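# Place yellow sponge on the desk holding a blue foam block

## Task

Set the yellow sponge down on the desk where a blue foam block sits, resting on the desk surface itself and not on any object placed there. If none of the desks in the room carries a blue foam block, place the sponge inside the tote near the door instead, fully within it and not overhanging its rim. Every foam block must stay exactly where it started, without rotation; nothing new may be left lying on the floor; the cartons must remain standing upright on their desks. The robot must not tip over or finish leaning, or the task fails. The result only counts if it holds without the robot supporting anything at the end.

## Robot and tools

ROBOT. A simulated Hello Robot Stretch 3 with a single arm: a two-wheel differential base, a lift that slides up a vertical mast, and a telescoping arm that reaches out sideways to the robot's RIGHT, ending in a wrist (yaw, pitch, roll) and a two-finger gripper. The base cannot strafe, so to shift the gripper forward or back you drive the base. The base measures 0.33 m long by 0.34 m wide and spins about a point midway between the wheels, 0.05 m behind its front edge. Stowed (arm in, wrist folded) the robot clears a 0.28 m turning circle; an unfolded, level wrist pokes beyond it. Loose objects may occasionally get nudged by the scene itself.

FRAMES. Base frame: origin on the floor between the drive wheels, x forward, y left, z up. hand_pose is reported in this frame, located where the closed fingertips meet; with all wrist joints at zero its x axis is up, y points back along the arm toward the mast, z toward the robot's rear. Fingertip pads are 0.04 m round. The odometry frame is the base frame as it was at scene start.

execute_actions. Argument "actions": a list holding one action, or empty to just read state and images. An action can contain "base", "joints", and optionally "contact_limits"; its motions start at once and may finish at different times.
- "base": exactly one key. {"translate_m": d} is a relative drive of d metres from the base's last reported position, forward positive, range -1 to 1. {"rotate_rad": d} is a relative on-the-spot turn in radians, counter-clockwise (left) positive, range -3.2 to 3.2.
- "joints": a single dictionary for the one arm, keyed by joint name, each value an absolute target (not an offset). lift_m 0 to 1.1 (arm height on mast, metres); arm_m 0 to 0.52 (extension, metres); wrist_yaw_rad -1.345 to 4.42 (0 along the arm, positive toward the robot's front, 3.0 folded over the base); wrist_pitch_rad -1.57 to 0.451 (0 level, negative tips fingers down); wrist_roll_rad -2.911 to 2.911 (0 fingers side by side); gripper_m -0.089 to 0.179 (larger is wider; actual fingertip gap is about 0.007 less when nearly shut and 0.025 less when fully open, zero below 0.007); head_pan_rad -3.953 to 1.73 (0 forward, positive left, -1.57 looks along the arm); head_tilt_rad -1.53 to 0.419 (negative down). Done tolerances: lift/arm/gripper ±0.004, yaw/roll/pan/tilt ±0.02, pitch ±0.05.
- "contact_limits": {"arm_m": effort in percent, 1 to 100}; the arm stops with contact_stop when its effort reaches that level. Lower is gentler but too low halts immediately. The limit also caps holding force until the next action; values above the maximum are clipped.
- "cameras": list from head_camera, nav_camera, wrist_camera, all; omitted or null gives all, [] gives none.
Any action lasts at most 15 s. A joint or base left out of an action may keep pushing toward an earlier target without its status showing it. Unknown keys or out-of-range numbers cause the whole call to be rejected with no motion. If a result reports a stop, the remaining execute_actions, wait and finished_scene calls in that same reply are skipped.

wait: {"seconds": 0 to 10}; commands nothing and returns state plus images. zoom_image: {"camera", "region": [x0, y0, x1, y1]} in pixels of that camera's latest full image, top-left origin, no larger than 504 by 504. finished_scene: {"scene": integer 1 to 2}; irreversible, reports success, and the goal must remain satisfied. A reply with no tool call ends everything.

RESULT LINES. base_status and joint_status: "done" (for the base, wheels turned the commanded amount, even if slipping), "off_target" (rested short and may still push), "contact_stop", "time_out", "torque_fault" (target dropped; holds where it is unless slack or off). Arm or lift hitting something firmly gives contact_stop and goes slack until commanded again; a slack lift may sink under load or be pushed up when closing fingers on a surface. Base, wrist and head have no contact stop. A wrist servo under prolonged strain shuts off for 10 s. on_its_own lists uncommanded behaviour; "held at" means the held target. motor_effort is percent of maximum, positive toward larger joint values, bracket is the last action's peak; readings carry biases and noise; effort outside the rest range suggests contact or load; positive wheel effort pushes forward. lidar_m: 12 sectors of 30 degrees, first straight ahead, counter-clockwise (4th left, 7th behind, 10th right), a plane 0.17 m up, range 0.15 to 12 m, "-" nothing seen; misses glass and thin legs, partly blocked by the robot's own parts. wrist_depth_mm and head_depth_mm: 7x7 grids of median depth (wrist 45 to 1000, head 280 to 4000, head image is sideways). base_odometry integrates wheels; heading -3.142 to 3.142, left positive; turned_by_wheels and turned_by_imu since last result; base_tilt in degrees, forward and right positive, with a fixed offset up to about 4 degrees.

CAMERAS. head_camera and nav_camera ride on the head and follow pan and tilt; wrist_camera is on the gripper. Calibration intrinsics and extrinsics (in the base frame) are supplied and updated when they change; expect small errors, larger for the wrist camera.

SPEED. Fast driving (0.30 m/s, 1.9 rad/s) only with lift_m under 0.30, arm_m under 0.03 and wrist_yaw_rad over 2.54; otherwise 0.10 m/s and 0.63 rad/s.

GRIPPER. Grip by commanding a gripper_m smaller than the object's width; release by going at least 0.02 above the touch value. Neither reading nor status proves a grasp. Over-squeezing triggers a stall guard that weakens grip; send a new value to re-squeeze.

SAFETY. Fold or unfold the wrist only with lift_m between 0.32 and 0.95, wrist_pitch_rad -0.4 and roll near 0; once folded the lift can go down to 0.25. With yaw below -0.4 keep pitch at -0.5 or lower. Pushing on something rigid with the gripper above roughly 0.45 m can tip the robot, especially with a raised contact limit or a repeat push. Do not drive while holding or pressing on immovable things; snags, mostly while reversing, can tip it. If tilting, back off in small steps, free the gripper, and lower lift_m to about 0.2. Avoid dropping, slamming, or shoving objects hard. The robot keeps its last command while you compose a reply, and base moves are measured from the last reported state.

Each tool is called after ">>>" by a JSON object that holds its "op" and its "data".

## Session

>>> {"op": "execute_actions", "data": {"actions": [{"joints":{"head_tilt_rad":-0.5,"head_pan_rad":0}}], "cameras": ["nav_camera"]}}

>>> {"op": "execute_actions", "data": {"actions": [{"joints":{"head_pan_rad":1.3}}], "cameras": ["nav_camera"]}}

>>> {"op": "execute_actions", "data": {"actions": [{"joints":{"head_pan_rad":-1.25}}], "cameras": ["nav_camera"]}}

>>> {"op": "execute_actions", "data": {"actions": [{"joints":{"head_pan_rad":-2.5}}], "cameras": ["nav_camera"]}}

>>> {"op": "execute_actions", "data": {"actions": [{"joints":{"head_pan_rad":-3.8}}], "cameras": ["nav_camera"]}}

Scene clock: 0.87 s.
base_odometry: x=+0.000 y=+0.000 heading=+0.000 (m, m, rad; odometry frame)
turned_by_wheels: +0.000 (rad since the last result)
turned_by_imu: +0.000 (rad since the last result)
base_tilt: forward=+1.0 right=-0.3 (deg)
lidar_m: 2.23 1.87 1.68 2.06 2.55 2.40 1.70 1.88 1.43 2.12 1.60 1.68
head_depth_mm: 1813 1911 1579 2120 2093 1675 1362 / 1942 2084 2126 2368 2089 1677 1368 / 2107 2244 2414 2638 2191 1688 1374 / 2262 2447 2680 2838 2189 1691 1376 / 2209 2341 2509 2650 2188 1681 1374 / 2014 2149 2267 2410 2193 1693 1371 / 1850 1934 2046 2182 2202 1702 1376
base_status: not commanded
joint_positions: lift_m=+0.562 arm_m=+0.002 wrist_yaw_rad=+2.899 wrist_pitch_rad=-0.374 wrist_roll_rad=-0.003 gripper_m=+0.037 head_pan_rad=+0.007 head_tilt_rad=-0.493
joint_status: all done
motor_effort: left_wheel=-1(1) right_wheel=+0(0) lift_m=+36(37) arm_m=+1(1) wrist_yaw_rad=+1(1) wrist_pitch_rad=+6(6) wrist_roll_rad=+0(0) gripper_m=+0(0) head_pan_rad=-4(5) head_tilt_rad=-2(26) (%)
hand_pose: x=+0.0340 y=+0.0759 z=+0.5845 quat_wxyz=(+0.215, +0.704, +0.047, +0.675) (m; base frame)
wrist_depth_mm: - - - - - - - / - - - - - - - / - - - - - - - / - - - - - - - / - - - - - - - / 907 - 957 923 954 921 929 / 787 797 746 770 760 768 778
pictures: nav_camera (sideways: a quarter turn counterclockwise sets it upright)
camera_calibration (this result's frames):
nav_camera: T_world_to_cam=[[0.461227, -0.0285639, 0.886822, -1.12136], [-0.0129681, -0.999592, -0.0254516, 0.0813401], [0.887187, 0.000238537, -0.461409, 0.555275], [0, 0, 0, 1]] pos_world=[0.0256254, 0.0491439, 1.25273]
Images, in order (width x height): nav_camera 672x504.

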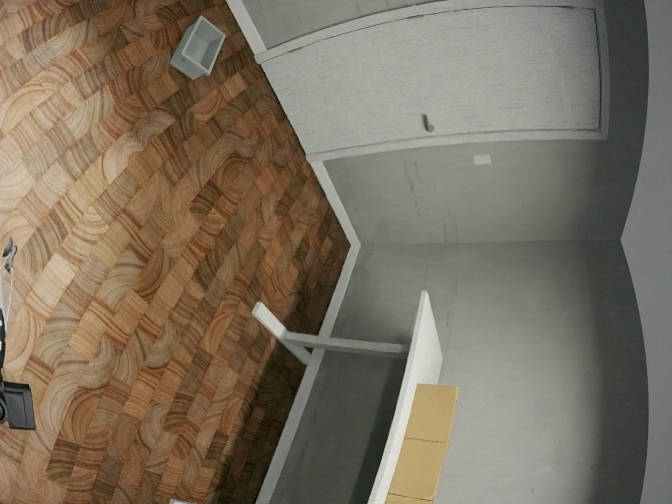

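Scene clock: 2.13 s.
base_odometry: x=+0.000 y=+0.000 heading=+0.000 (m, m, rad; odometry frame)
turned_by_wheels: +0.000 (rad since the last result)
turned_by_imu: +0.000 (rad since the last result)
base_tilt: forward=+0.9 right=-0.4 (deg)
lidar_m: 2.23 1.87 1.68 2.06 2.54 2.40 1.70 1.88 1.43 2.12 1.60 1.69
head_depth_mm: 1576 1675 1823 1950 2044 1632 1362 / 1634 1755 1898 2058 2127 1664 1362 / 1651 1724 1878 2049 2038 1690 1369 / 1748 1866 2038 2203 2101 1679 1367 / 1834 1951 2148 2365 2190 1699 1369 / 1876 1973 2144 2323 2182 1695 1381 / 2055 2277 2518 2764 2209 1693 1374
base_status: not commanded
joint_positions: lift_m=+0.562 arm_m=+0.002 wrist_yaw_rad=+2.899 wrist_pitch_rad=-0.374 wrist_roll_rad=-0.003 gripper_m=+0.037 head_pan_rad=+1.293 head_tilt_rad=-0.494
joint_status: all done
motor_effort: left_wheel=+0(0) right_wheel=+0(0) lift_m=+36(36) arm_m=+1(0) wrist_yaw_rad=+0(1) wrist_pitch_rad=+6(6) wrist_roll_rad=+0(0) gripper_m=+0(0) head_pan_rad=+4(52) head_tilt_rad=-2(3) (%)
hand_pose: x=+0.0340 y=+0.0759 z=+0.5845 quat_wxyz=(+0.215, +0.704, +0.047, +0.675) (m; base frame)
wrist_depth_mm: - - - - - - - / - - - - - - - / - - - - - - - / - - - - - - - / - - - - - - - / 907 - 973 910 949 916 909 / 783 768 761 772 750 772 797
pictures: nav_camera (sideways: a quarter turn counterclockwise sets it upright)
camera_calibration (this result's frames):
nav_camera: T_world_to_cam=[[0.157139, 0.434772, 0.886725, -1.11938], [0.955624, -0.293489, -0.0254474, 0.0754262], [0.24918, 0.851374, -0.461597, 0.55941], [0, 0, 0, 1]] pos_world=[-0.0355748, 0.0325448, 1.25272]
Images, in order (width x height): nav_camera 672x504.

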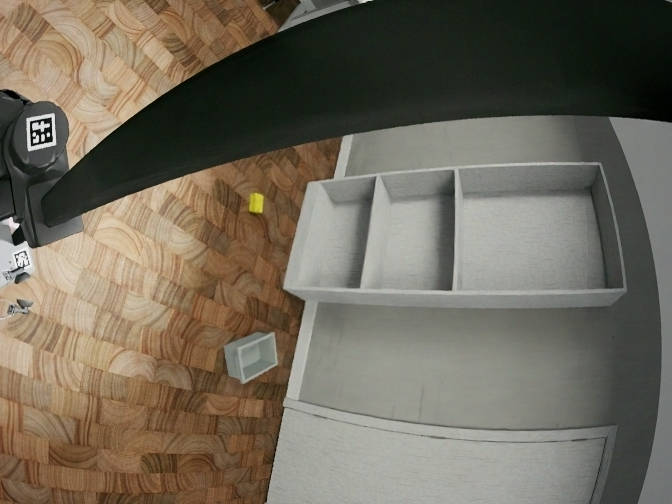

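Scene clock: 3.97 s.
base_odometry: x=+0.000 y=+0.000 heading=+0.000 (m, m, rad; odometry frame)
turned_by_wheels: +0.000 (rad since the last result)
turned_by_imu: +0.001 (rad since the last result)
base_tilt: forward=+0.9 right=-0.4 (deg)
lidar_m: 2.23 1.87 1.68 2.06 2.54 2.40 1.70 1.88 1.42 2.12 1.60 1.69
head_depth_mm: 2171 2299 2457 2560 2173 1683 1367 / 2185 2374 2608 2786 2191 1672 1371 / 2065 2212 2424 2640 2178 1685 1366 / 1932 2115 2260 2461 2205 1694 1366 / 1861 1976 2013 2298 2117 1689 1384 / 1741 1862 1629 2083 2114 1685 1380 / 1670 1769 1250 2036 2127 1697 1377
base_status: not commanded
joint_positions: lift_m=+0.562 arm_m=+0.002 wrist_yaw_rad=+2.899 wrist_pitch_rad=-0.374 wrist_roll_rad=-0.003 gripper_m=+0.037 head_pan_rad=-1.243 head_tilt_rad=-0.494
joint_status: all done
motor_effort: left_wheel=-1(1) right_wheel=+0(0) lift_m=+36(37) arm_m=+1(0) wrist_yaw_rad=+0(1) wrist_pitch_rad=+6(6) wrist_roll_rad=+0(0) gripper_m=+0(0) head_pan_rad=-5(52) head_tilt_rad=-2(2) (%)
hand_pose: x=+0.0340 y=+0.0759 z=+0.5845 quat_wxyz=(+0.215, +0.704, +0.047, +0.675) (m; base frame)
wrist_depth_mm: - - - - - - - / - - - - - - - / - - - - - - - / - - - - - - - / - - - - - - - / 929 - 955 915 970 923 924 / 781 787 766 776 769 782 779
pictures: nav_camera (sideways: a quarter turn counterclockwise sets it upright)
camera_calibration (this result's frames):
nav_camera: T_world_to_cam=[[0.118552, -0.446969, 0.886659, -1.11906], [-0.952606, -0.303139, -0.0254445, 0.0870627], [0.280154, -0.84162, -0.461724, 0.559386], [0, 0, 0, 1]] pos_world=[0.0588889, -0.00300219, 1.25272]
Images, in order (width x height): nav_camera 672x504.

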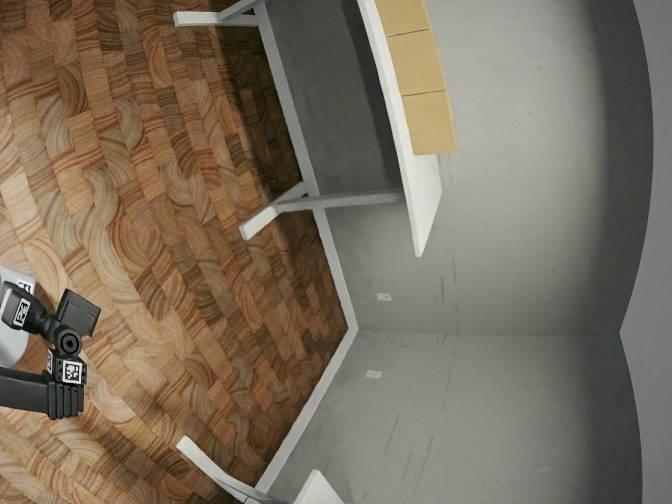

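Scene clock: 5.20 s.
base_odometry: x=+0.000 y=+0.000 heading=+0.000 (m, m, rad; odometry frame)
turned_by_wheels: +0.000 (rad since the last result)
turned_by_imu: +0.000 (rad since the last result)
base_tilt: forward=+1.0 right=-0.3 (deg)
lidar_m: 2.23 1.87 1.69 2.06 2.53 2.40 1.70 1.88 1.43 2.13 1.60 1.68
head_depth_mm: 1730 1873 2010 1347 2111 1679 1359 / 1713 1832 1959 1315 2172 1673 1366 / 1667 1786 1921 1289 2164 1685 1365 / 1645 1765 1879 1268 2204 1698 1370 / 1601 1735 1843 1241 2142 1691 1369 / 1588 1698 1820 1233 2113 1696 1374 / 1555 1666 1788 1408 1959 1697 1371
base_status: not commanded
joint_positions: lift_m=+0.562 arm_m=+0.002 wrist_yaw_rad=+2.899 wrist_pitch_rad=-0.374 wrist_roll_rad=-0.003 gripper_m=+0.037 head_pan_rad=-2.493 head_tilt_rad=-0.494
joint_status: all done
motor_effort: left_wheel=-1(1) right_wheel=+0(0) lift_m=+36(36) arm_m=+1(1) wrist_yaw_rad=+0(1) wrist_pitch_rad=+6(6) wrist_roll_rad=+0(0) gripper_m=+0(1) head_pan_rad=-5(52) head_tilt_rad=-3(3) (%)
hand_pose: x=+0.0340 y=+0.0759 z=+0.5845 quat_wxyz=(+0.215, +0.704, +0.047, +0.675) (m; base frame)
wrist_depth_mm: - - - - - - - / - - - - - - - / - - - - - - - / - - - - - - - / - - - - - - - / 923 - 939 914 980 954 914 / 780 789 755 774 774 778 792
pictures: nav_camera (sideways: a quarter turn counterclockwise sets it upright)
camera_calibration (this result's frames):
nav_camera: T_world_to_cam=[[-0.386803, -0.253455, 0.886648, -1.11596], [-0.58805, 0.808424, -0.025444, 0.0848383], [-0.710339, -0.531235, -0.461745, 0.565456], [0, 0, 0, 1]] pos_world=[0.0198973, -0.0510418, 1.25272]
Images, in order (width x height): nav_camera 672x504.

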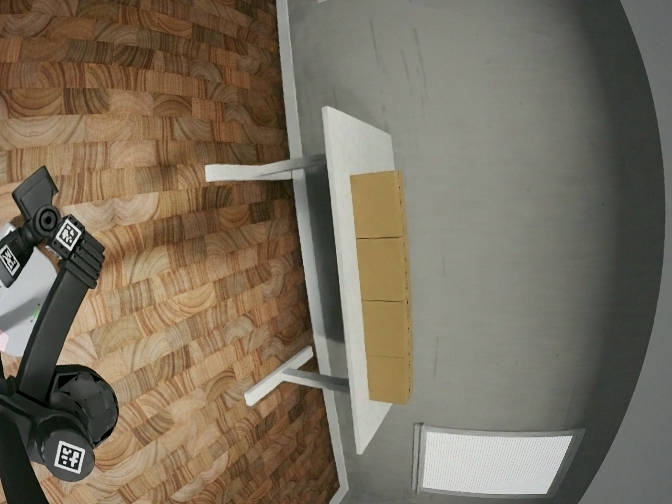

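Scene clock: 6.47 s.
base_odometry: x=+0.000 y=+0.000 heading=+0.000 (m, m, rad; odometry frame)
turned_by_wheels: +0.000 (rad since the last result)
turned_by_imu: +0.000 (rad since the last result)
base_tilt: forward=+0.9 right=-0.3 (deg)
lidar_m: 2.23 1.87 1.69 2.06 2.55 2.40 1.70 1.88 1.42 2.13 1.60 1.69
head_depth_mm: 2341 2535 2141 - - - - / 2380 2567 2135 2912 2178 1673 1368 / 2413 2600 2141 2938 2178 1682 1366 / 2442 2637 2411 2991 2174 1679 1361 / 2438 2639 2783 2905 2199 1673 1374 / 2445 2697 2851 2992 2205 1697 1368 / 2463 2678 2925 3084 2195 1684 1379
base_status: not commanded
joint_positions: lift_m=+0.562 arm_m=+0.002 wrist_yaw_rad=+2.899 wrist_pitch_rad=-0.374 wrist_roll_rad=-0.003 gripper_m=+0.037 head_pan_rad=-3.793 head_tilt_rad=-0.494
joint_status: all done
motor_effort: left_wheel=-1(1) right_wheel=+0(0) lift_m=+36(36) arm_m=+1(1) wrist_yaw_rad=+0(0) wrist_pitch_rad=+6(6) wrist_roll_rad=+0(0) gripper_m=+0(0) head_pan_rad=-5(53) head_tilt_rad=-3(3) (%)
hand_pose: x=+0.0340 y=+0.0759 z=+0.5845 quat_wxyz=(+0.215, +0.704, +0.047, +0.675) (m; base frame)
wrist_depth_mm: - - - - - - - / - - - - - - - / - - - - - - - / - - - - - - - / - - - - - - - / 930 - 936 918 931 922 918 / 777 786 758 787 759 789 778
pictures: nav_camera (sideways: a quarter turn counterclockwise sets it upright)
camera_calibration (this result's frames):
nav_camera: T_world_to_cam=[[-0.347698, 0.304918, 0.88664, -1.11619], [0.621664, 0.78287, -0.0254437, 0.0774586], [-0.701883, 0.542346, -0.461759, 0.565423], [0, 0, 0, 1]] pos_world=[-0.0393904, -0.0269484, 1.25272]
Images, in order (width x height): nav_camera 672x504.

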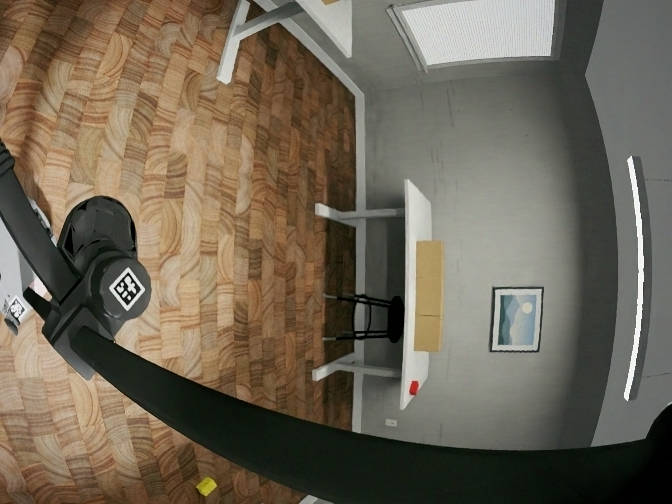

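>>> {"op": "execute_actions", "data": {"actions": [{"base":{"rotate_rad":1.51},"joints":{"lift_m":0.28,"wrist_pitch_rad":-0.4,"wrist_yaw_rad":3.0}}], "cameras": []}}

>>> {"op": "execute_actions", "data": {"actions": [{"base":{"translate_m":0.95},"joints":{"head_pan_rad":-1.6,"head_tilt_rad":-1.0}}], "cameras": []}}

>>> {"op": "execute_actions", "data": {"actions": [{"base":{"rotate_rad":1.6},"joints":{"lift_m":0.4,"gripper_m":0.17}}], "cameras": []}}

>>> {"op": "execute_actions", "data": {"actions": [{"joints":{"wrist_yaw_rad":0,"arm_m":0.25}}], "cameras": []}}

>>> {"op": "execute_actions", "data": {"actions": [{"joints":{"wrist_pitch_rad":-1.5,"arm_m":0.33}}], "cameras": ["head_camera","wrist_camera"]}}

Scene clock: 11.10 s.
base_odometry: x=+0.000 y=+0.000 heading=+1.510 (m, m, rad; odometry frame)
turned_by_wheels: +1.510 (rad since the last result)
turned_by_imu: +1.509 (rad since the last result)
base_tilt: forward=+0.9 right=-0.4 (deg)
lidar_m: 2.03 2.25 2.20 1.70 1.71 1.43 2.06 1.60 1.74 1.69 1.88 1.68
head_depth_mm: 1596 1730 1831 - - - - / 1600 1712 1849 1230 2168 1680 1376 / 1603 1739 1845 1238 2155 1687 1376 / 1607 1734 1845 1243 2161 1683 1364 / 1613 1724 1865 1310 2027 1695 1365 / 1609 1730 1893 1383 2199 1698 1364 / 1599 1740 1874 2052 2187 1699 1379
base_status: done
joint_positions: lift_m=+0.280 arm_m=+0.002 wrist_yaw_rad=+2.997 wrist_pitch_rad=-0.414 wrist_roll_rad=-0.003 gripper_m=+0.037 head_pan_rad=-3.793 head_tilt_rad=-0.494
joint_status: all done
motor_effort: left_wheel=-4(10) right_wheel=+1(6) lift_m=+30(33) arm_m=+1(1) wrist_yaw_rad=+2(2) wrist_pitch_rad=+6(3) wrist_roll_rad=+0(0) gripper_m=+0(0) head_pan_rad=-4(5) head_tilt_rad=-2(3) (%)
hand_pose: x=+0.0111 y=+0.0755 z=+0.2938 quat_wxyz=(+0.195, +0.699, +0.095, +0.681) (m; base frame)
wrist_depth_mm: - - - - - - - / - - - - - - - / - - - - 998 - 995 / 777 775 784 774 773 780 790 / 635 619 653 624 636 627 611 / 526 517 - 530 537 521 510 / 451 - - - 430 443 446
pictures: none
No camera images: the call's "cameras" was empty. Leave "cameras" out to get every camera's image.

Scene clock: 16.10 s.
base_odometry: x=+0.058 y=+0.948 heading=+1.510 (m, m, rad; odometry frame)
turned_by_wheels: +0.000 (rad since the last result)
turned_by_imu: +0.009 (rad since the last result)
base_tilt: forward=+0.9 right=-0.4 (deg)
lidar_m: 1.10 2.02 1.61 2.13 2.15 2.30 2.88 2.46 2.13 1.38 1.16 0.85
head_depth_mm: 2454 2279 1869 1603 1391 1236 1103 / 2472 2282 1881 1614 1394 1236 1139 / 2086 2223 1885 1601 1393 1234 - / 1769 2066 1897 1596 1403 1244 - / 1555 1781 1881 1615 1379 1239 1121 / 1378 1561 1768 1613 1389 1245 1113 / 1240 1386 1574 1616 1411 1242 1118
base_status: done
joint_positions: lift_m=+0.280 arm_m=+0.002 wrist_yaw_rad=+2.998 wrist_pitch_rad=-0.414 wrist_roll_rad=-0.003 gripper_m=+0.037 head_pan_rad=-1.607 head_tilt_rad=-0.988
joint_status: all done
motor_effort: left_wheel=-3(11) right_wheel=+2(7) lift_m=+30(30) arm_m=+1(1) wrist_yaw_rad=+2(3) wrist_pitch_rad=+6(6) wrist_roll_rad=+0(0) gripper_m=+0(0) head_pan_rad=+5(51) head_tilt_rad=-5(28) (%)
hand_pose: x=+0.0110 y=+0.0755 z=+0.2938 quat_wxyz=(+0.195, +0.699, +0.096, +0.681) (m; base frame)
wrist_depth_mm: - - - - - - - / - - - - - - - / - - - - - - 972 / 798 784 776 774 751 764 790 / 618 621 649 608 634 613 613 / 524 510 - 533 523 520 522 / 455 - - - 431 441 441
pictures: none
No camera images: the call's "cameras" was empty. Leave "cameras" out to get every camera's image.

Scene clock: 19.43 s.
base_odometry: x=+0.058 y=+0.948 heading=+3.110 (m, m, rad; odometry frame)
turned_by_wheels: +1.600 (rad since the last result)
turned_by_imu: +1.598 (rad since the last result)
base_tilt: forward=+0.9 right=-0.4 (deg)
lidar_m: 2.12 2.15 2.30 2.94 2.45 2.13 1.36 0.85 0.85 1.11 2.09 1.73
head_depth_mm: 1038 1175 1126 1469 1371 1242 1110 / 1112 1213 1496 1515 1393 1229 1142 / 1167 1286 1618 1542 1398 1250 - / 1065 1220 1533 1592 1407 1254 - / 1470 1755 1885 1608 1395 1243 1107 / 1612 1968 1900 1612 1402 1239 1120 / 1792 2142 1900 1611 1407 1246 1120
base_status: done
joint_positions: lift_m=+0.400 arm_m=+0.002 wrist_yaw_rad=+2.998 wrist_pitch_rad=-0.414 wrist_roll_rad=-0.003 gripper_m=+0.170 head_pan_rad=-1.607 head_tilt_rad=-0.988
joint_status: all done
motor_effort: left_wheel=-4(13) right_wheel=+2(6) lift_m=+42(43) arm_m=+1(1) wrist_yaw_rad=+3(2) wrist_pitch_rad=+6(6) wrist_roll_rad=+0(0) gripper_m=+0(90) head_pan_rad=+4(4) head_tilt_rad=-5(5) (%)
hand_pose: x=+0.0110 y=+0.0755 z=+0.4133 quat_wxyz=(+0.195, +0.699, +0.096, +0.681) (m; base frame)
wrist_depth_mm: - - - - - - - / - - - - - - - / - - - - - - - / - - 995 - 979 - 988 / 816 838 803 804 811 782 798 / 679 - 661 665 684 677 678 / - 568 578 574 567 586 -
pictures: none
No camera images: the call's "cameras" was empty. Leave "cameras" out to get every camera's image.

Scene clock: 22.50 s.
base_odometry: x=+0.058 y=+0.948 heading=+3.110 (m, m, rad; odometry frame)
turned_by_wheels: +0.000 (rad since the last result)
turned_by_imu: +0.001 (rad since the last result)
base_tilt: forward=+0.9 right=-0.3 (deg)
lidar_m: 2.13 2.15 2.29 2.93 2.45 2.13 1.35 0.85 0.85 1.11 2.10 1.73
head_depth_mm: 1043 1179 1123 1471 1368 1240 1112 / 1112 1219 1498 1506 1406 1241 1142 / 1174 1275 1620 1536 - 1238 1152 / 1067 1220 1535 1575 1355 1241 1147 / 1471 1749 1895 1619 1400 1251 1117 / 1606 1954 1894 1604 1403 1254 1121 / 1781 2149 1905 1615 1405 1243 1115
base_status: not commanded
joint_positions: lift_m=+0.400 arm_m=+0.250 wrist_yaw_rad=+0.003 wrist_pitch_rad=-0.414 wrist_roll_rad=-0.003 gripper_m=+0.170 head_pan_rad=-1.607 head_tilt_rad=-0.988
joint_status: all done
motor_effort: left_wheel=-4(4) right_wheel=+1(2) lift_m=+42(42) arm_m=+5(7) wrist_yaw_rad=-2(1) wrist_pitch_rad=+6(6) wrist_roll_rad=+0(0) gripper_m=+1(0) head_pan_rad=+4(5) head_tilt_rad=-5(4) (%)
hand_pose: x=-0.0209 y=-0.6195 z=+0.4133 quat_wxyz=(+0.693, +0.147, -0.690, -0.145) (m; base frame)
wrist_depth_mm: - - - 638 706 617 530 / - - - 710 763 647 558 / - - - 784 815 694 582 / - - 998 826 803 734 626 / 789 826 800 771 657 655 632 / 683 665 682 658 646 569 551 / - 562 586 571 572 547 -
pictures: none
No camera images: the call's "cameras" was empty. Leave "cameras" out to get every camera's image.

Scene clock: 24.30 s.
base_odometry: x=+0.058 y=+0.948 heading=+3.110 (m, m, rad; odometry frame)
turned_by_wheels: +0.000 (rad since the last result)
turned_by_imu: +0.000 (rad since the last result)
base_tilt: forward=+0.9 right=-0.3 (deg)
lidar_m: 2.13 2.15 2.30 2.93 2.46 2.14 1.35 0.86 0.85 1.11 2.10 1.74
head_depth_mm: 1041 1177 1124 1484 1370 1242 1107 / 1111 1220 1486 1509 1399 1245 1147 / 1174 1276 1602 1550 1392 1244 1148 / 1065 1222 1538 1607 1351 1238 1143 / 1471 1761 1887 1620 1402 1238 1116 / 1611 1975 1892 1615 1403 1241 1114 / 1812 2162 1893 1610 1400 1242 1118
base_status: not commanded
joint_positions: lift_m=+0.400 arm_m=+0.330 wrist_yaw_rad=+0.002 wrist_pitch_rad=-1.495 wrist_roll_rad=-0.003 gripper_m=+0.170 head_pan_rad=-1.607 head_tilt_rad=-0.988
joint_status: all done
motor_effort: left_wheel=-4(4) right_wheel=+2(2) lift_m=+42(42) arm_m=+5(6) wrist_yaw_rad=-1(2) wrist_pitch_rad=-3(6) wrist_roll_rad=+0(0) gripper_m=-1(0) head_pan_rad=+4(4) head_tilt_rad=-5(5) (%)
hand_pose: x=-0.0216 y=-0.4700 z=+0.2812 quat_wxyz=(+0.520, +0.482, -0.517, -0.480) (m; base frame)
wrist_depth_mm: 437 425 437 431 428 423 422 / 439 433 436 431 432 422 428 / 441 440 440 437 442 434 433 / 444 449 453 396 437 432 438 / 452 448 444 448 447 451 441 / 459 459 459 454 450 455 446 / - 475 463 454 454 461 -
pictures: head_camera (sideways: a quarter turn clockwise sets it upright), wrist_camera
camera_calibration (this result's frames):
head_camera: T_world_to_cam=[[0.0627729, 0.807732, -0.586198, 0.776571], [0.997886, -0.0606975, 0.0232224, -0.0308011], [-0.0168233, -0.586416, -0.809835, 1.01336], [0, 0, 0, 1]] pos_world=[-0.000963629, -0.0348815, 1.27659]
wrist_camera: T_world_to_cam=[[-0.999876, -0.0096544, -0.0124433, -0.0258195], [-0.0103157, 0.998476, 0.0542222, 0.493337], [0.0119009, 0.0543438, -0.998451, 0.471366], [0, 0, 0, 1]] pos_world=[-0.0263368, -0.51845, 0.443564]
Images, in order (width x height): head_camera 896x504, wrist_camera 644x364.

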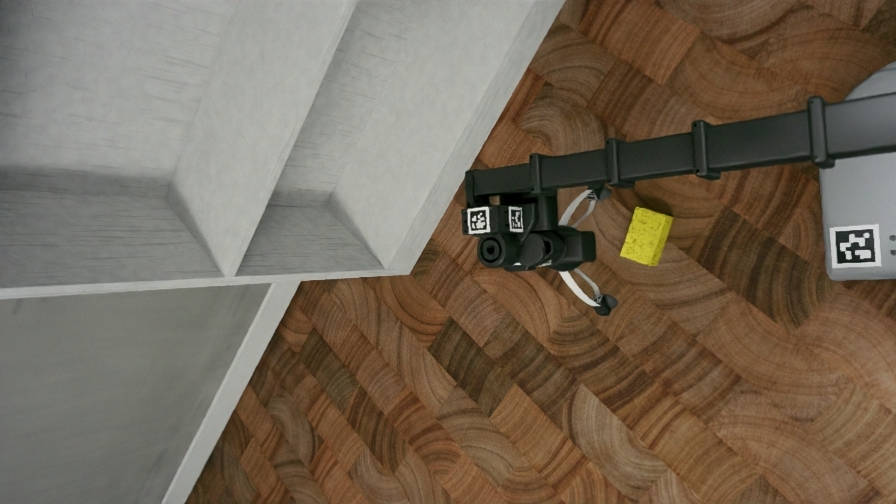

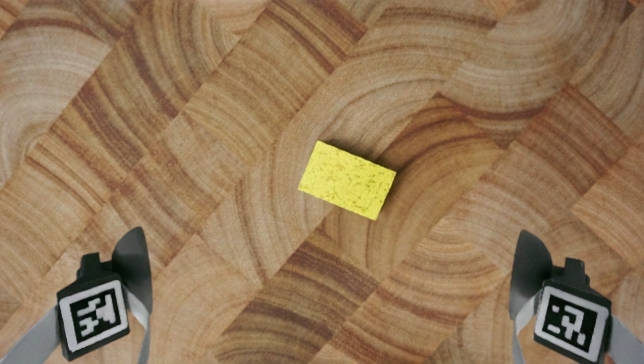

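>>> {"op": "execute_actions", "data": {"actions": [{"base":{"translate_m":-0.025},"joints":{"arm_m":0.357,"lift_m":0.145,"wrist_roll_rad":-1.19}}], "cameras": ["wrist_camera"]}}

>>> {"op": "execute_actions", "data": {"actions": [{"joints":{"gripper_m":0.02}}], "cameras": []}}

>>> {"op": "execute_actions", "data": {"actions": [{"joints":{"lift_m":0.4,"arm_m":0.15,"wrist_roll_rad":0,"wrist_pitch_rad":-0.4,"head_pan_rad":-0.9,"head_tilt_rad":-0.4}}]}}

Scene clock: 28.33 s.
base_odometry: x=+0.083 y=+0.947 heading=+3.110 (m, m, rad; odometry frame)
turned_by_wheels: +0.000 (rad since the last result)
turned_by_imu: +0.001 (rad since the last result)
base_tilt: forward=+0.9 right=-0.3 (deg)
lidar_m: 2.16 2.17 2.31 2.95 2.45 2.11 1.34 1.14 0.83 1.11 2.07 1.63
head_depth_mm: 1021 1168 1124 1477 1367 1239 1110 / 1096 1223 1457 1486 1400 1241 1143 / 1170 1251 1609 1536 1428 1232 - / 1097 1233 1541 1580 1458 1240 1152 / 1419 1711 1892 1620 1398 1239 1116 / 1587 1932 1905 1612 1403 1242 1115 / 1780 2119 1886 1606 1407 1246 1118
base_status: done
joint_positions: lift_m=+0.145 arm_m=+0.357 wrist_yaw_rad=+0.002 wrist_pitch_rad=-1.496 wrist_roll_rad=-1.186 gripper_m=+0.170 head_pan_rad=-1.607 head_tilt_rad=-0.988
joint_status: all done
motor_effort: left_wheel=-3(11) right_wheel=+2(3) lift_m=+30(39) arm_m=+5(6) wrist_yaw_rad=-1(2) wrist_pitch_rad=-3(3) wrist_roll_rad=-2(2) gripper_m=+0(0) head_pan_rad=+4(4) head_tilt_rad=-5(4) (%)
hand_pose: x=-0.0214 y=-0.4968 z=+0.0266 quat_wxyz=(+0.719, +0.668, -0.139, -0.130) (m; base frame)
wrist_depth_mm: 168 169 171 172 175 176 178 / 170 172 173 175 177 180 181 / 174 176 177 179 180 182 185 / 177 179 180 137 184 187 189 / 181 182 183 139 188 190 192 / 183 186 186 142 191 193 197 / - 190 190 144 196 199 -
pictures: wrist_camera
camera_calibration (this result's frames):
wrist_camera: T_world_to_cam=[[-0.370255, -0.927287, 0.0552278, -0.473246], [-0.921733, 0.374123, 0.102176, 0.202941], [-0.115409, -0.013074, -0.993232, 0.182291], [0, 0, 0, 1]] pos_world=[0.0328734, -0.512377, 0.186458]
Images, in order (width x height): wrist_camera 644x364.

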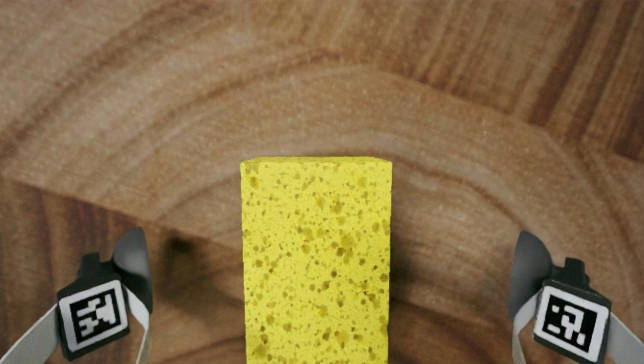

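Scene clock: 30.33 s.
base_odometry: x=+0.083 y=+0.947 heading=+3.110 (m, m, rad; odometry frame)
turned_by_wheels: +0.000 (rad since the last result)
turned_by_imu: +0.001 (rad since the last result)
base_tilt: forward=+0.9 right=-0.4 (deg)
lidar_m: 2.15 2.17 2.30 2.95 2.45 2.11 1.33 1.15 0.83 1.11 2.07 1.63
head_depth_mm: 1024 1170 1122 1469 1364 1237 1108 / 1094 1218 1462 1486 1399 1245 1145 / 1171 1255 1618 1547 1425 1242 - / 1105 1230 1540 1570 1451 1236 1147 / 1420 1694 1881 1619 1406 1244 1114 / 1588 1911 1906 1612 1402 1243 1115 / 1763 2133 1895 1601 1401 1241 1119
base_status: not commanded
joint_positions: lift_m=+0.145 arm_m=+0.357 wrist_yaw_rad=+0.002 wrist_pitch_rad=-1.496 wrist_roll_rad=-1.186 gripper_m=+0.021 head_pan_rad=-1.607 head_tilt_rad=-0.988
joint_status: all done
motor_effort: left_wheel=-3(4) right_wheel=+2(1) lift_m=+30(29) arm_m=+5(5) wrist_yaw_rad=-1(1) wrist_pitch_rad=-2(2) wrist_roll_rad=-2(2) gripper_m=-18(96) head_pan_rad=+4(4) head_tilt_rad=-5(5) (%)
hand_pose: x=-0.0214 y=-0.4968 z=+0.0266 quat_wxyz=(+0.719, +0.668, -0.139, -0.130) (m; base frame)
wrist_depth_mm: 168 169 171 172 175 177 178 / 171 171 174 176 177 179 181 / 174 176 177 178 181 184 184 / 177 179 179 134 183 186 188 / 180 183 181 136 162 190 192 / 184 187 138 138 139 193 196 / 188 188 191 141 144 197 200
pictures: none
No camera images: the call's "cameras" was empty. Leave "cameras" out to get every camera's image.

Scene clock: 33.50 s.
base_odometry: x=+0.083 y=+0.947 heading=+3.110 (m, m, rad; odometry frame)
turned_by_wheels: +0.000 (rad since the last result)
turned_by_imu: +0.001 (rad since the last result)
base_tilt: forward=+0.9 right=-0.3 (deg)
lidar_m: 2.15 2.17 2.31 2.94 2.44 2.11 1.33 1.14 0.84 1.11 2.07 1.63
head_depth_mm: 2019 2124 2204 2254 2262 1834 1456 / 2039 2174 2319 2504 2496 1847 1457 / 2010 2120 2269 2405 2493 1841 1467 / 1957 2072 2221 2365 2477 1847 1467 / 1919 2030 2163 2292 2436 1866 1465 / 1891 2006 2108 1837 2362 1862 1470 / 1853 1928 2069 1618 2297 1829 1478
base_status: not commanded
joint_positions: lift_m=+0.400 arm_m=+0.150 wrist_yaw_rad=+0.002 wrist_pitch_rad=-0.420 wrist_roll_rad=-0.003 gripper_m=+0.021 head_pan_rad=-0.907 head_tilt_rad=-0.409
joint_status: all done
motor_effort: left_wheel=-3(4) right_wheel=+1(2) lift_m=+42(44) arm_m=-3(4) wrist_yaw_rad=-2(1) wrist_pitch_rad=+9(8) wrist_roll_rad=+1(2) gripper_m=-18(19) head_pan_rad=+5(52) head_tilt_rad=+3(26) (%)
hand_pose: x=-0.0211 y=-0.5195 z=+0.4121 quat_wxyz=(+0.693, +0.148, -0.690, -0.147) (m; base frame)
wrist_depth_mm: - - - 754 763 661 578 / - - - 826 847 691 612 / - - - 914 902 747 646 / 976 - 963 134 742 764 671 / 808 798 767 136 383 646 633 / 675 678 138 139 139 586 537 / 569 573 555 142 143 566 528
pictures: head_camera (sideways: a quarter turn clockwise sets it upright), nav_camera (sideways: a quarter turn counterclockwise sets it upright), wrist_camera
camera_calibration (this result's frames):
head_camera: T_world_to_cam=[[-0.193011, 0.301429, -0.933749, 1.23119], [0.792181, 0.609394, 0.0329742, -0.0422639], [0.578961, -0.733334, -0.356406, 0.419861], [0, 0, 0, 1]] pos_world=[0.0280312, -0.0374637, 1.30066]
nav_camera: T_world_to_cam=[[0.211724, -0.32231, 0.922653, -1.16659], [-0.798214, -0.601767, -0.0270467, 0.0882097], [0.563939, -0.730748, -0.384681, 0.457401], [0, 0, 0, 1]] pos_world=[0.0594584, 0.011323, 1.2547]
wrist_camera: T_world_to_cam=[[-0.999855, -0.0169604, 0.00119068, -0.0335849], [-0.00987911, 0.522544, -0.852555, 0.662107], [0.0138375, -0.852444, -0.522636, -0.0623541], [0, 0, 0, 1]] pos_world=[-0.0261762, -0.399703, 0.531934]
Images, in order (width x height): head_camera 896x504, nav_camera 672x504, wrist_camera 644x364.

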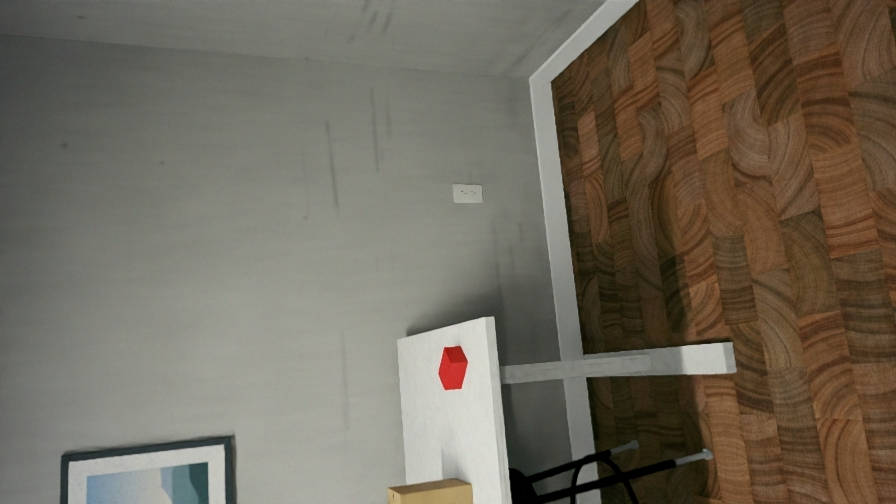

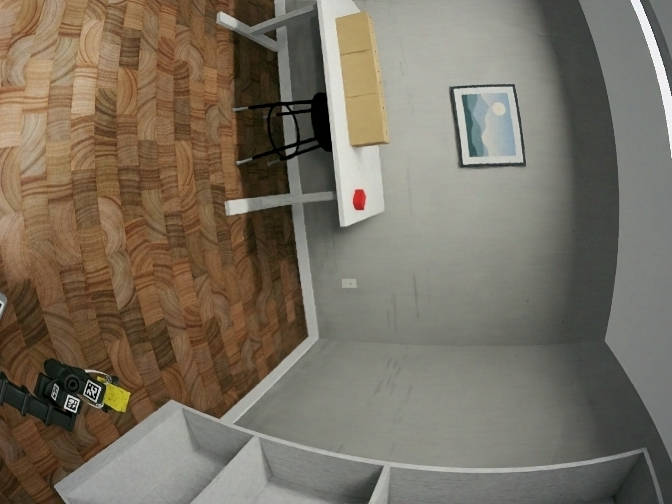

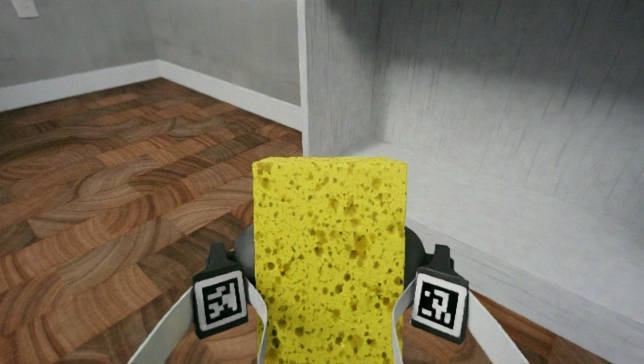

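>>> {"op": "execute_actions", "data": {"actions": [{"base":{"rotate_rad":1.56},"joints":{"wrist_yaw_rad":2.8,"arm_m":0.002,"head_pan_rad":0,"head_tilt_rad":-0.5}}], "cameras": []}}

>>> {"op": "execute_actions", "data": {"actions": [{"base":{"translate_m":1.0},"joints":{"lift_m":0.29}}], "cameras": []}}

>>> {"op": "execute_actions", "data": {"actions": [{"base":{"translate_m":0.9}}], "cameras": ["nav_camera"]}}

Scene clock: 38.23 s.
base_odometry: x=+0.083 y=+0.947 heading=-1.614 (m, m, rad; odometry frame)
turned_by_wheels: +1.560 (rad since the last result)
turned_by_imu: +1.560 (rad since the last result)
base_tilt: forward=+0.9 right=-0.4 (deg)
lidar_m: 2.93 2.45 2.12 1.34 1.14 0.84 1.11 2.05 1.71 2.15 2.16 2.30
head_depth_mm: 2392 2540 2336 2731 2164 1673 1365 / 2548 2697 2894 2999 2172 1688 1365 / 2752 2946 3161 3146 2181 1669 1363 / 2958 3207 3456 3111 2187 1688 1369 / 3072 3310 3569 3128 2189 1695 1373 / 2846 3031 3223 3157 2228 1708 1377 / 2607 2722 2809 2826 2217 1699 1376
base_status: done
joint_positions: lift_m=+0.400 arm_m=+0.002 wrist_yaw_rad=+2.797 wrist_pitch_rad=-0.420 wrist_roll_rad=-0.002 gripper_m=+0.021 head_pan_rad=-0.007 head_tilt_rad=-0.494
joint_status: all done
motor_effort: left_wheel=-4(12) right_wheel=+1(5) lift_m=+42(42) arm_m=-3(5) wrist_yaw_rad=+3(3) wrist_pitch_rad=+9(9) wrist_roll_rad=+0(1) gripper_m=-19(18) head_pan_rad=+5(53) head_tilt_rad=-3(11) (%)
hand_pose: x=+0.0545 y=+0.0636 z=+0.4121 quat_wxyz=(+0.264, +0.706, +0.027, +0.657) (m; base frame)
wrist_depth_mm: - - - - - - - / - - - - - - - / - - - - - - - / - 814 908 134 928 974 975 / - 808 760 136 433 810 792 / 648 684 139 139 139 654 656 / 574 - 555 141 144 569 571
pictures: none
No camera images: the call's "cameras" was empty. Leave "cameras" out to get every camera's image.

Scene clock: 44.07 s.
base_odometry: x=+0.040 y=-0.052 heading=-1.614 (m, m, rad; odometry frame)
turned_by_wheels: +0.000 (rad since the last result)
turned_by_imu: +0.009 (rad since the last result)
base_tilt: forward=+0.9 right=-0.4 (deg)
lidar_m: 2.10 1.53 1.62 1.62 1.87 1.71 2.06 2.27 2.47 1.75 1.88 1.42
head_depth_mm: 1688 1807 1914 2041 2113 1671 1359 / 1805 1923 2061 2221 2176 1669 1359 / 1937 2068 2238 2437 2161 1688 1364 / 2104 2256 2444 2688 2200 1676 1371 / 2231 2399 2599 2771 2202 1695 1371 / 2091 2209 2328 2502 2198 1689 1373 / 1891 2007 2111 2252 2213 1698 1380
base_status: done
joint_positions: lift_m=+0.290 arm_m=+0.002 wrist_yaw_rad=+2.798 wrist_pitch_rad=-0.419 wrist_roll_rad=-0.002 gripper_m=+0.021 head_pan_rad=-0.007 head_tilt_rad=-0.495
joint_status: all done
motor_effort: left_wheel=-4(11) right_wheel=+2(6) lift_m=+30(38) arm_m=-3(3) wrist_yaw_rad=+2(3) wrist_pitch_rad=+9(9) wrist_roll_rad=+1(1) gripper_m=-18(19) head_pan_rad=+4(5) head_tilt_rad=-2(3) (%)
hand_pose: x=+0.0544 y=+0.0637 z=+0.3026 quat_wxyz=(+0.264, +0.706, +0.027, +0.657) (m; base frame)
wrist_depth_mm: - - - - - - - / - - - - - - - / - - - - - - - / - 770 751 134 710 788 783 / - 624 609 136 359 623 628 / 519 541 138 138 140 520 528 / 455 - - 142 143 447 445
pictures: none
No camera images: the call's "cameras" was empty. Leave "cameras" out to get every camera's image.

Scene clock: 48.97 s.
base_odometry: x=+0.001 y=-0.951 heading=-1.614 (m, m, rad; odometry frame)
turned_by_wheels: +0.000 (rad since the last result)
turned_by_imu: +0.008 (rad since the last result)
base_tilt: forward=+0.9 right=-0.4 (deg)
lidar_m: 1.34 1.30 0.86 1.45 1.64 2.55 2.57 2.99 1.81 1.44 0.84 1.20
head_depth_mm: 1062 1130 1212 1293 1396 1499 1363 / 1140 1216 1295 1409 1528 1601 1365 / 1212 1313 1419 1538 1683 1689 1369 / 1320 1430 1558 1711 1867 1679 1363 / 1448 1562 1695 1855 1986 1681 1372 / 1399 1482 1584 1680 1816 1686 1382 / 1276 1349 1427 1514 1617 1634 1378
base_status: done
joint_positions: lift_m=+0.290 arm_m=+0.002 wrist_yaw_rad=+2.798 wrist_pitch_rad=-0.419 wrist_roll_rad=-0.002 gripper_m=+0.021 head_pan_rad=-0.007 head_tilt_rad=-0.495
joint_status: not commanded
motor_effort: left_wheel=-4(10) right_wheel=+2(6) lift_m=+30(30) arm_m=-3(3) wrist_yaw_rad=+2(2) wrist_pitch_rad=+8(9) wrist_roll_rad=+0(1) gripper_m=-18(18) head_pan_rad=+4(5) head_tilt_rad=-2(2) (%)
hand_pose: x=+0.0544 y=+0.0637 z=+0.3026 quat_wxyz=(+0.264, +0.706, +0.027, +0.657) (m; base frame)
wrist_depth_mm: - - - - - - - / - - - - - - - / - - - - - - - / - 782 752 134 706 782 794 / - 630 601 136 361 629 633 / 512 544 139 139 140 532 525 / 456 - - 141 143 457 453
pictures: nav_camera (sideways: a quarter turn counterclockwise sets it upright)
camera_calibration (this result's frames):
nav_camera: T_world_to_cam=[[0.462167, -0.0349832, 0.886103, -1.12043], [-0.026904, -0.999315, -0.0254205, 0.0813846], [0.886385, -0.0120912, -0.462792, 0.557078], [0, 0, 0, 1]] pos_world=[0.0262302, 0.0488683, 1.2527]
Images, in order (width x height): nav_camera 672x504.

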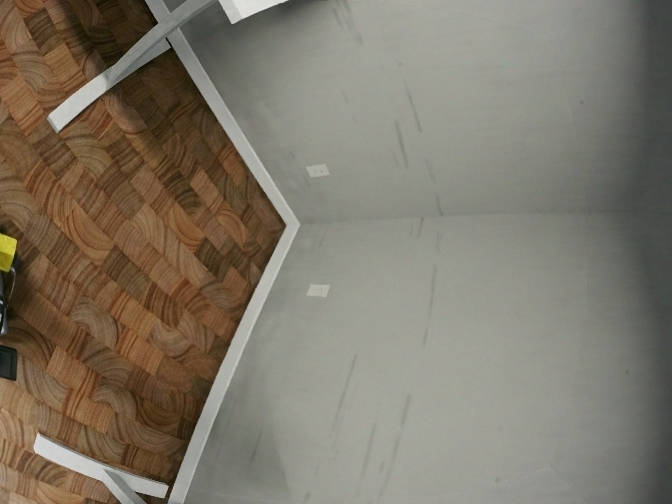

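>>> {"op": "execute_actions", "data": {"actions": [{"base":{"translate_m":1.0},"joints":{"head_pan_rad":-2.3,"head_tilt_rad":-0.35}}], "cameras": ["head_camera"]}}

>>> {"op": "execute_actions", "data": {"actions": [{"base":{"rotate_rad":0.8},"joints":{"head_pan_rad":1.45}}], "cameras": ["head_camera"]}}

Scene clock: 55.00 s.
base_odometry: x=-0.042 y=-1.950 heading=-1.614 (m, m, rad; odometry frame)
turned_by_wheels: +0.000 (rad since the last result)
turned_by_imu: +0.009 (rad since the last result)
base_tilt: forward=+1.0 right=-0.3 (deg)
lidar_m: 0.51 0.63 0.63 0.71 1.16 3.31 3.57 3.82 0.99 0.54 0.45 0.45
head_depth_mm: 3739 3992 - - 2684 1952 1529 / 3682 3920 - 3898 1201 1950 1533 / 3718 3985 - 1504 1218 1962 1526 / 3706 3993 - 1984 1217 1304 1378 / 3666 3824 - 2008 1215 1966 1537 / 2116 2109 2060 1829 1223 1826 1545 / 1399 1380 1371 1355 1191 1331 1325
base_status: done
joint_positions: lift_m=+0.290 arm_m=+0.002 wrist_yaw_rad=+2.798 wrist_pitch_rad=-0.419 wrist_roll_rad=-0.002 gripper_m=+0.021 head_pan_rad=-2.293 head_tilt_rad=-0.359
joint_status: all done
motor_effort: left_wheel=-4(11) right_wheel=+2(6) lift_m=+30(30) arm_m=-3(3) wrist_yaw_rad=+2(2) wrist_pitch_rad=+8(9) wrist_roll_rad=+0(1) gripper_m=-18(18) head_pan_rad=-4(53) head_tilt_rad=+3(15) (%)
hand_pose: x=+0.0544 y=+0.0637 z=+0.3026 quat_wxyz=(+0.264, +0.706, +0.027, +0.657) (m; base frame)
wrist_depth_mm: 935 836 745 662 592 531 491 / - 946 791 714 628 571 519 / - 969 861 795 702 623 564 / - 788 745 134 693 655 593 / - 634 611 136 358 637 611 / 521 547 138 139 139 521 521 / 452 - - 142 144 451 447
pictures: head_camera (sideways: a quarter turn clockwise sets it upright)
camera_calibration (this result's frames):
head_camera: T_world_to_cam=[[0.22982, 0.20999, -0.950309, 1.25023], [0.745773, -0.665366, 0.0333301, -0.0424463], [-0.625304, -0.716375, -0.309519, 0.366187], [0, 0, 0, 1]] pos_world=[-0.0266957, -0.0284515, 1.30287]
Images, in order (width x height): head_camera 896x504.

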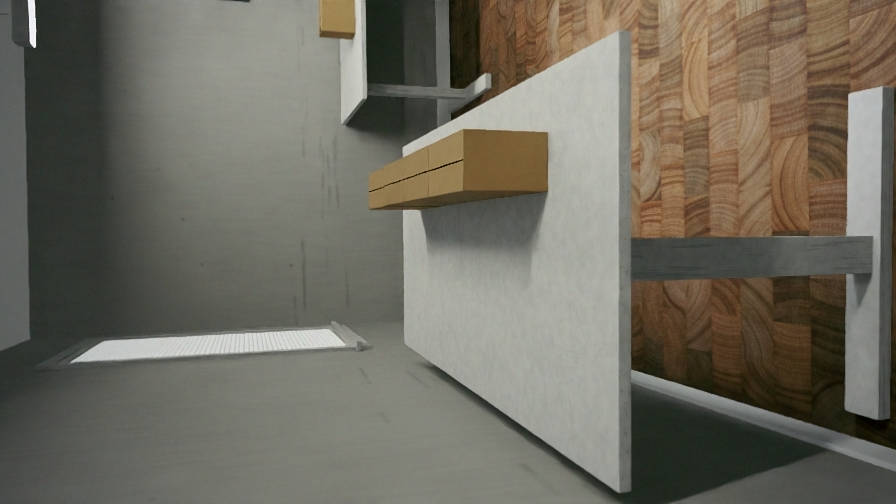

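Scene clock: 57.40 s.
base_odometry: x=-0.042 y=-1.950 heading=-0.814 (m, m, rad; odometry frame)
turned_by_wheels: +0.800 (rad since the last result)
turned_by_imu: +0.798 (rad since the last result)
base_tilt: forward=+0.9 right=-0.4 (deg)
lidar_m: 0.63 0.65 0.86 0.91 3.39 4.02 1.09 0.66 0.47 0.45 0.46 0.62
head_depth_mm: 1162 1183 1215 1144 1242 1324 1358 / 1466 1501 1553 1186 1574 1723 1525 / 1979 2060 2121 1198 1001 1813 1429 / 2933 3073 3076 1203 983 1830 1442 / 2963 3107 3180 1146 2351 1961 1535 / 2924 3051 3156 1136 2345 1972 1545 / 2842 2943 3161 3254 893 1962 1549
base_status: done
joint_positions: lift_m=+0.290 arm_m=+0.002 wrist_yaw_rad=+2.798 wrist_pitch_rad=-0.419 wrist_roll_rad=-0.002 gripper_m=+0.021 head_pan_rad=+1.443 head_tilt_rad=-0.359
joint_status: all done
motor_effort: left_wheel=-4(12) right_wheel=+2(6) lift_m=+30(30) arm_m=-3(3) wrist_yaw_rad=+2(3) wrist_pitch_rad=+8(9) wrist_roll_rad=+0(0) gripper_m=-18(18) head_pan_rad=+5(52) head_tilt_rad=+3(3) (%)
hand_pose: x=+0.0544 y=+0.0637 z=+0.3026 quat_wxyz=(+0.264, +0.706, +0.027, +0.657) (m; base frame)
wrist_depth_mm: - - - - 976 685 536 / - - - - - 714 543 / - - 975 - 952 724 552 / - 786 733 133 730 713 579 / - 632 620 136 360 629 574 / 507 549 138 139 139 520 523 / 458 - - 141 143 459 452
pictures: head_camera (sideways: a quarter turn clockwise sets it upright)
camera_calibration (this result's frames):
head_camera: T_world_to_cam=[[-0.0728429, -0.302272, -0.950434, 1.25224], [-0.990438, 0.133872, 0.0333327, -0.0318587], [0.117161, 0.943774, -0.309133, 0.361155], [0, 0, 0, 1]] pos_world=[0.0173495, 0.041934, 1.30288]
Images, in order (width x height): head_camera 896x504.

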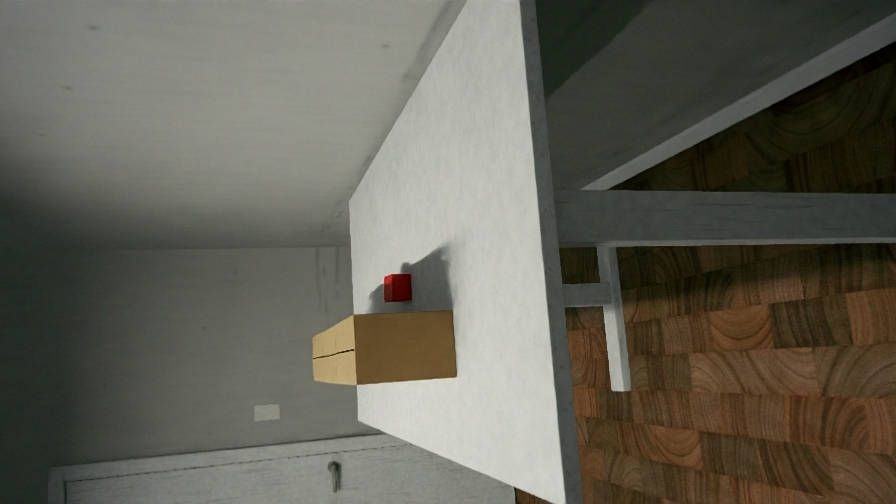

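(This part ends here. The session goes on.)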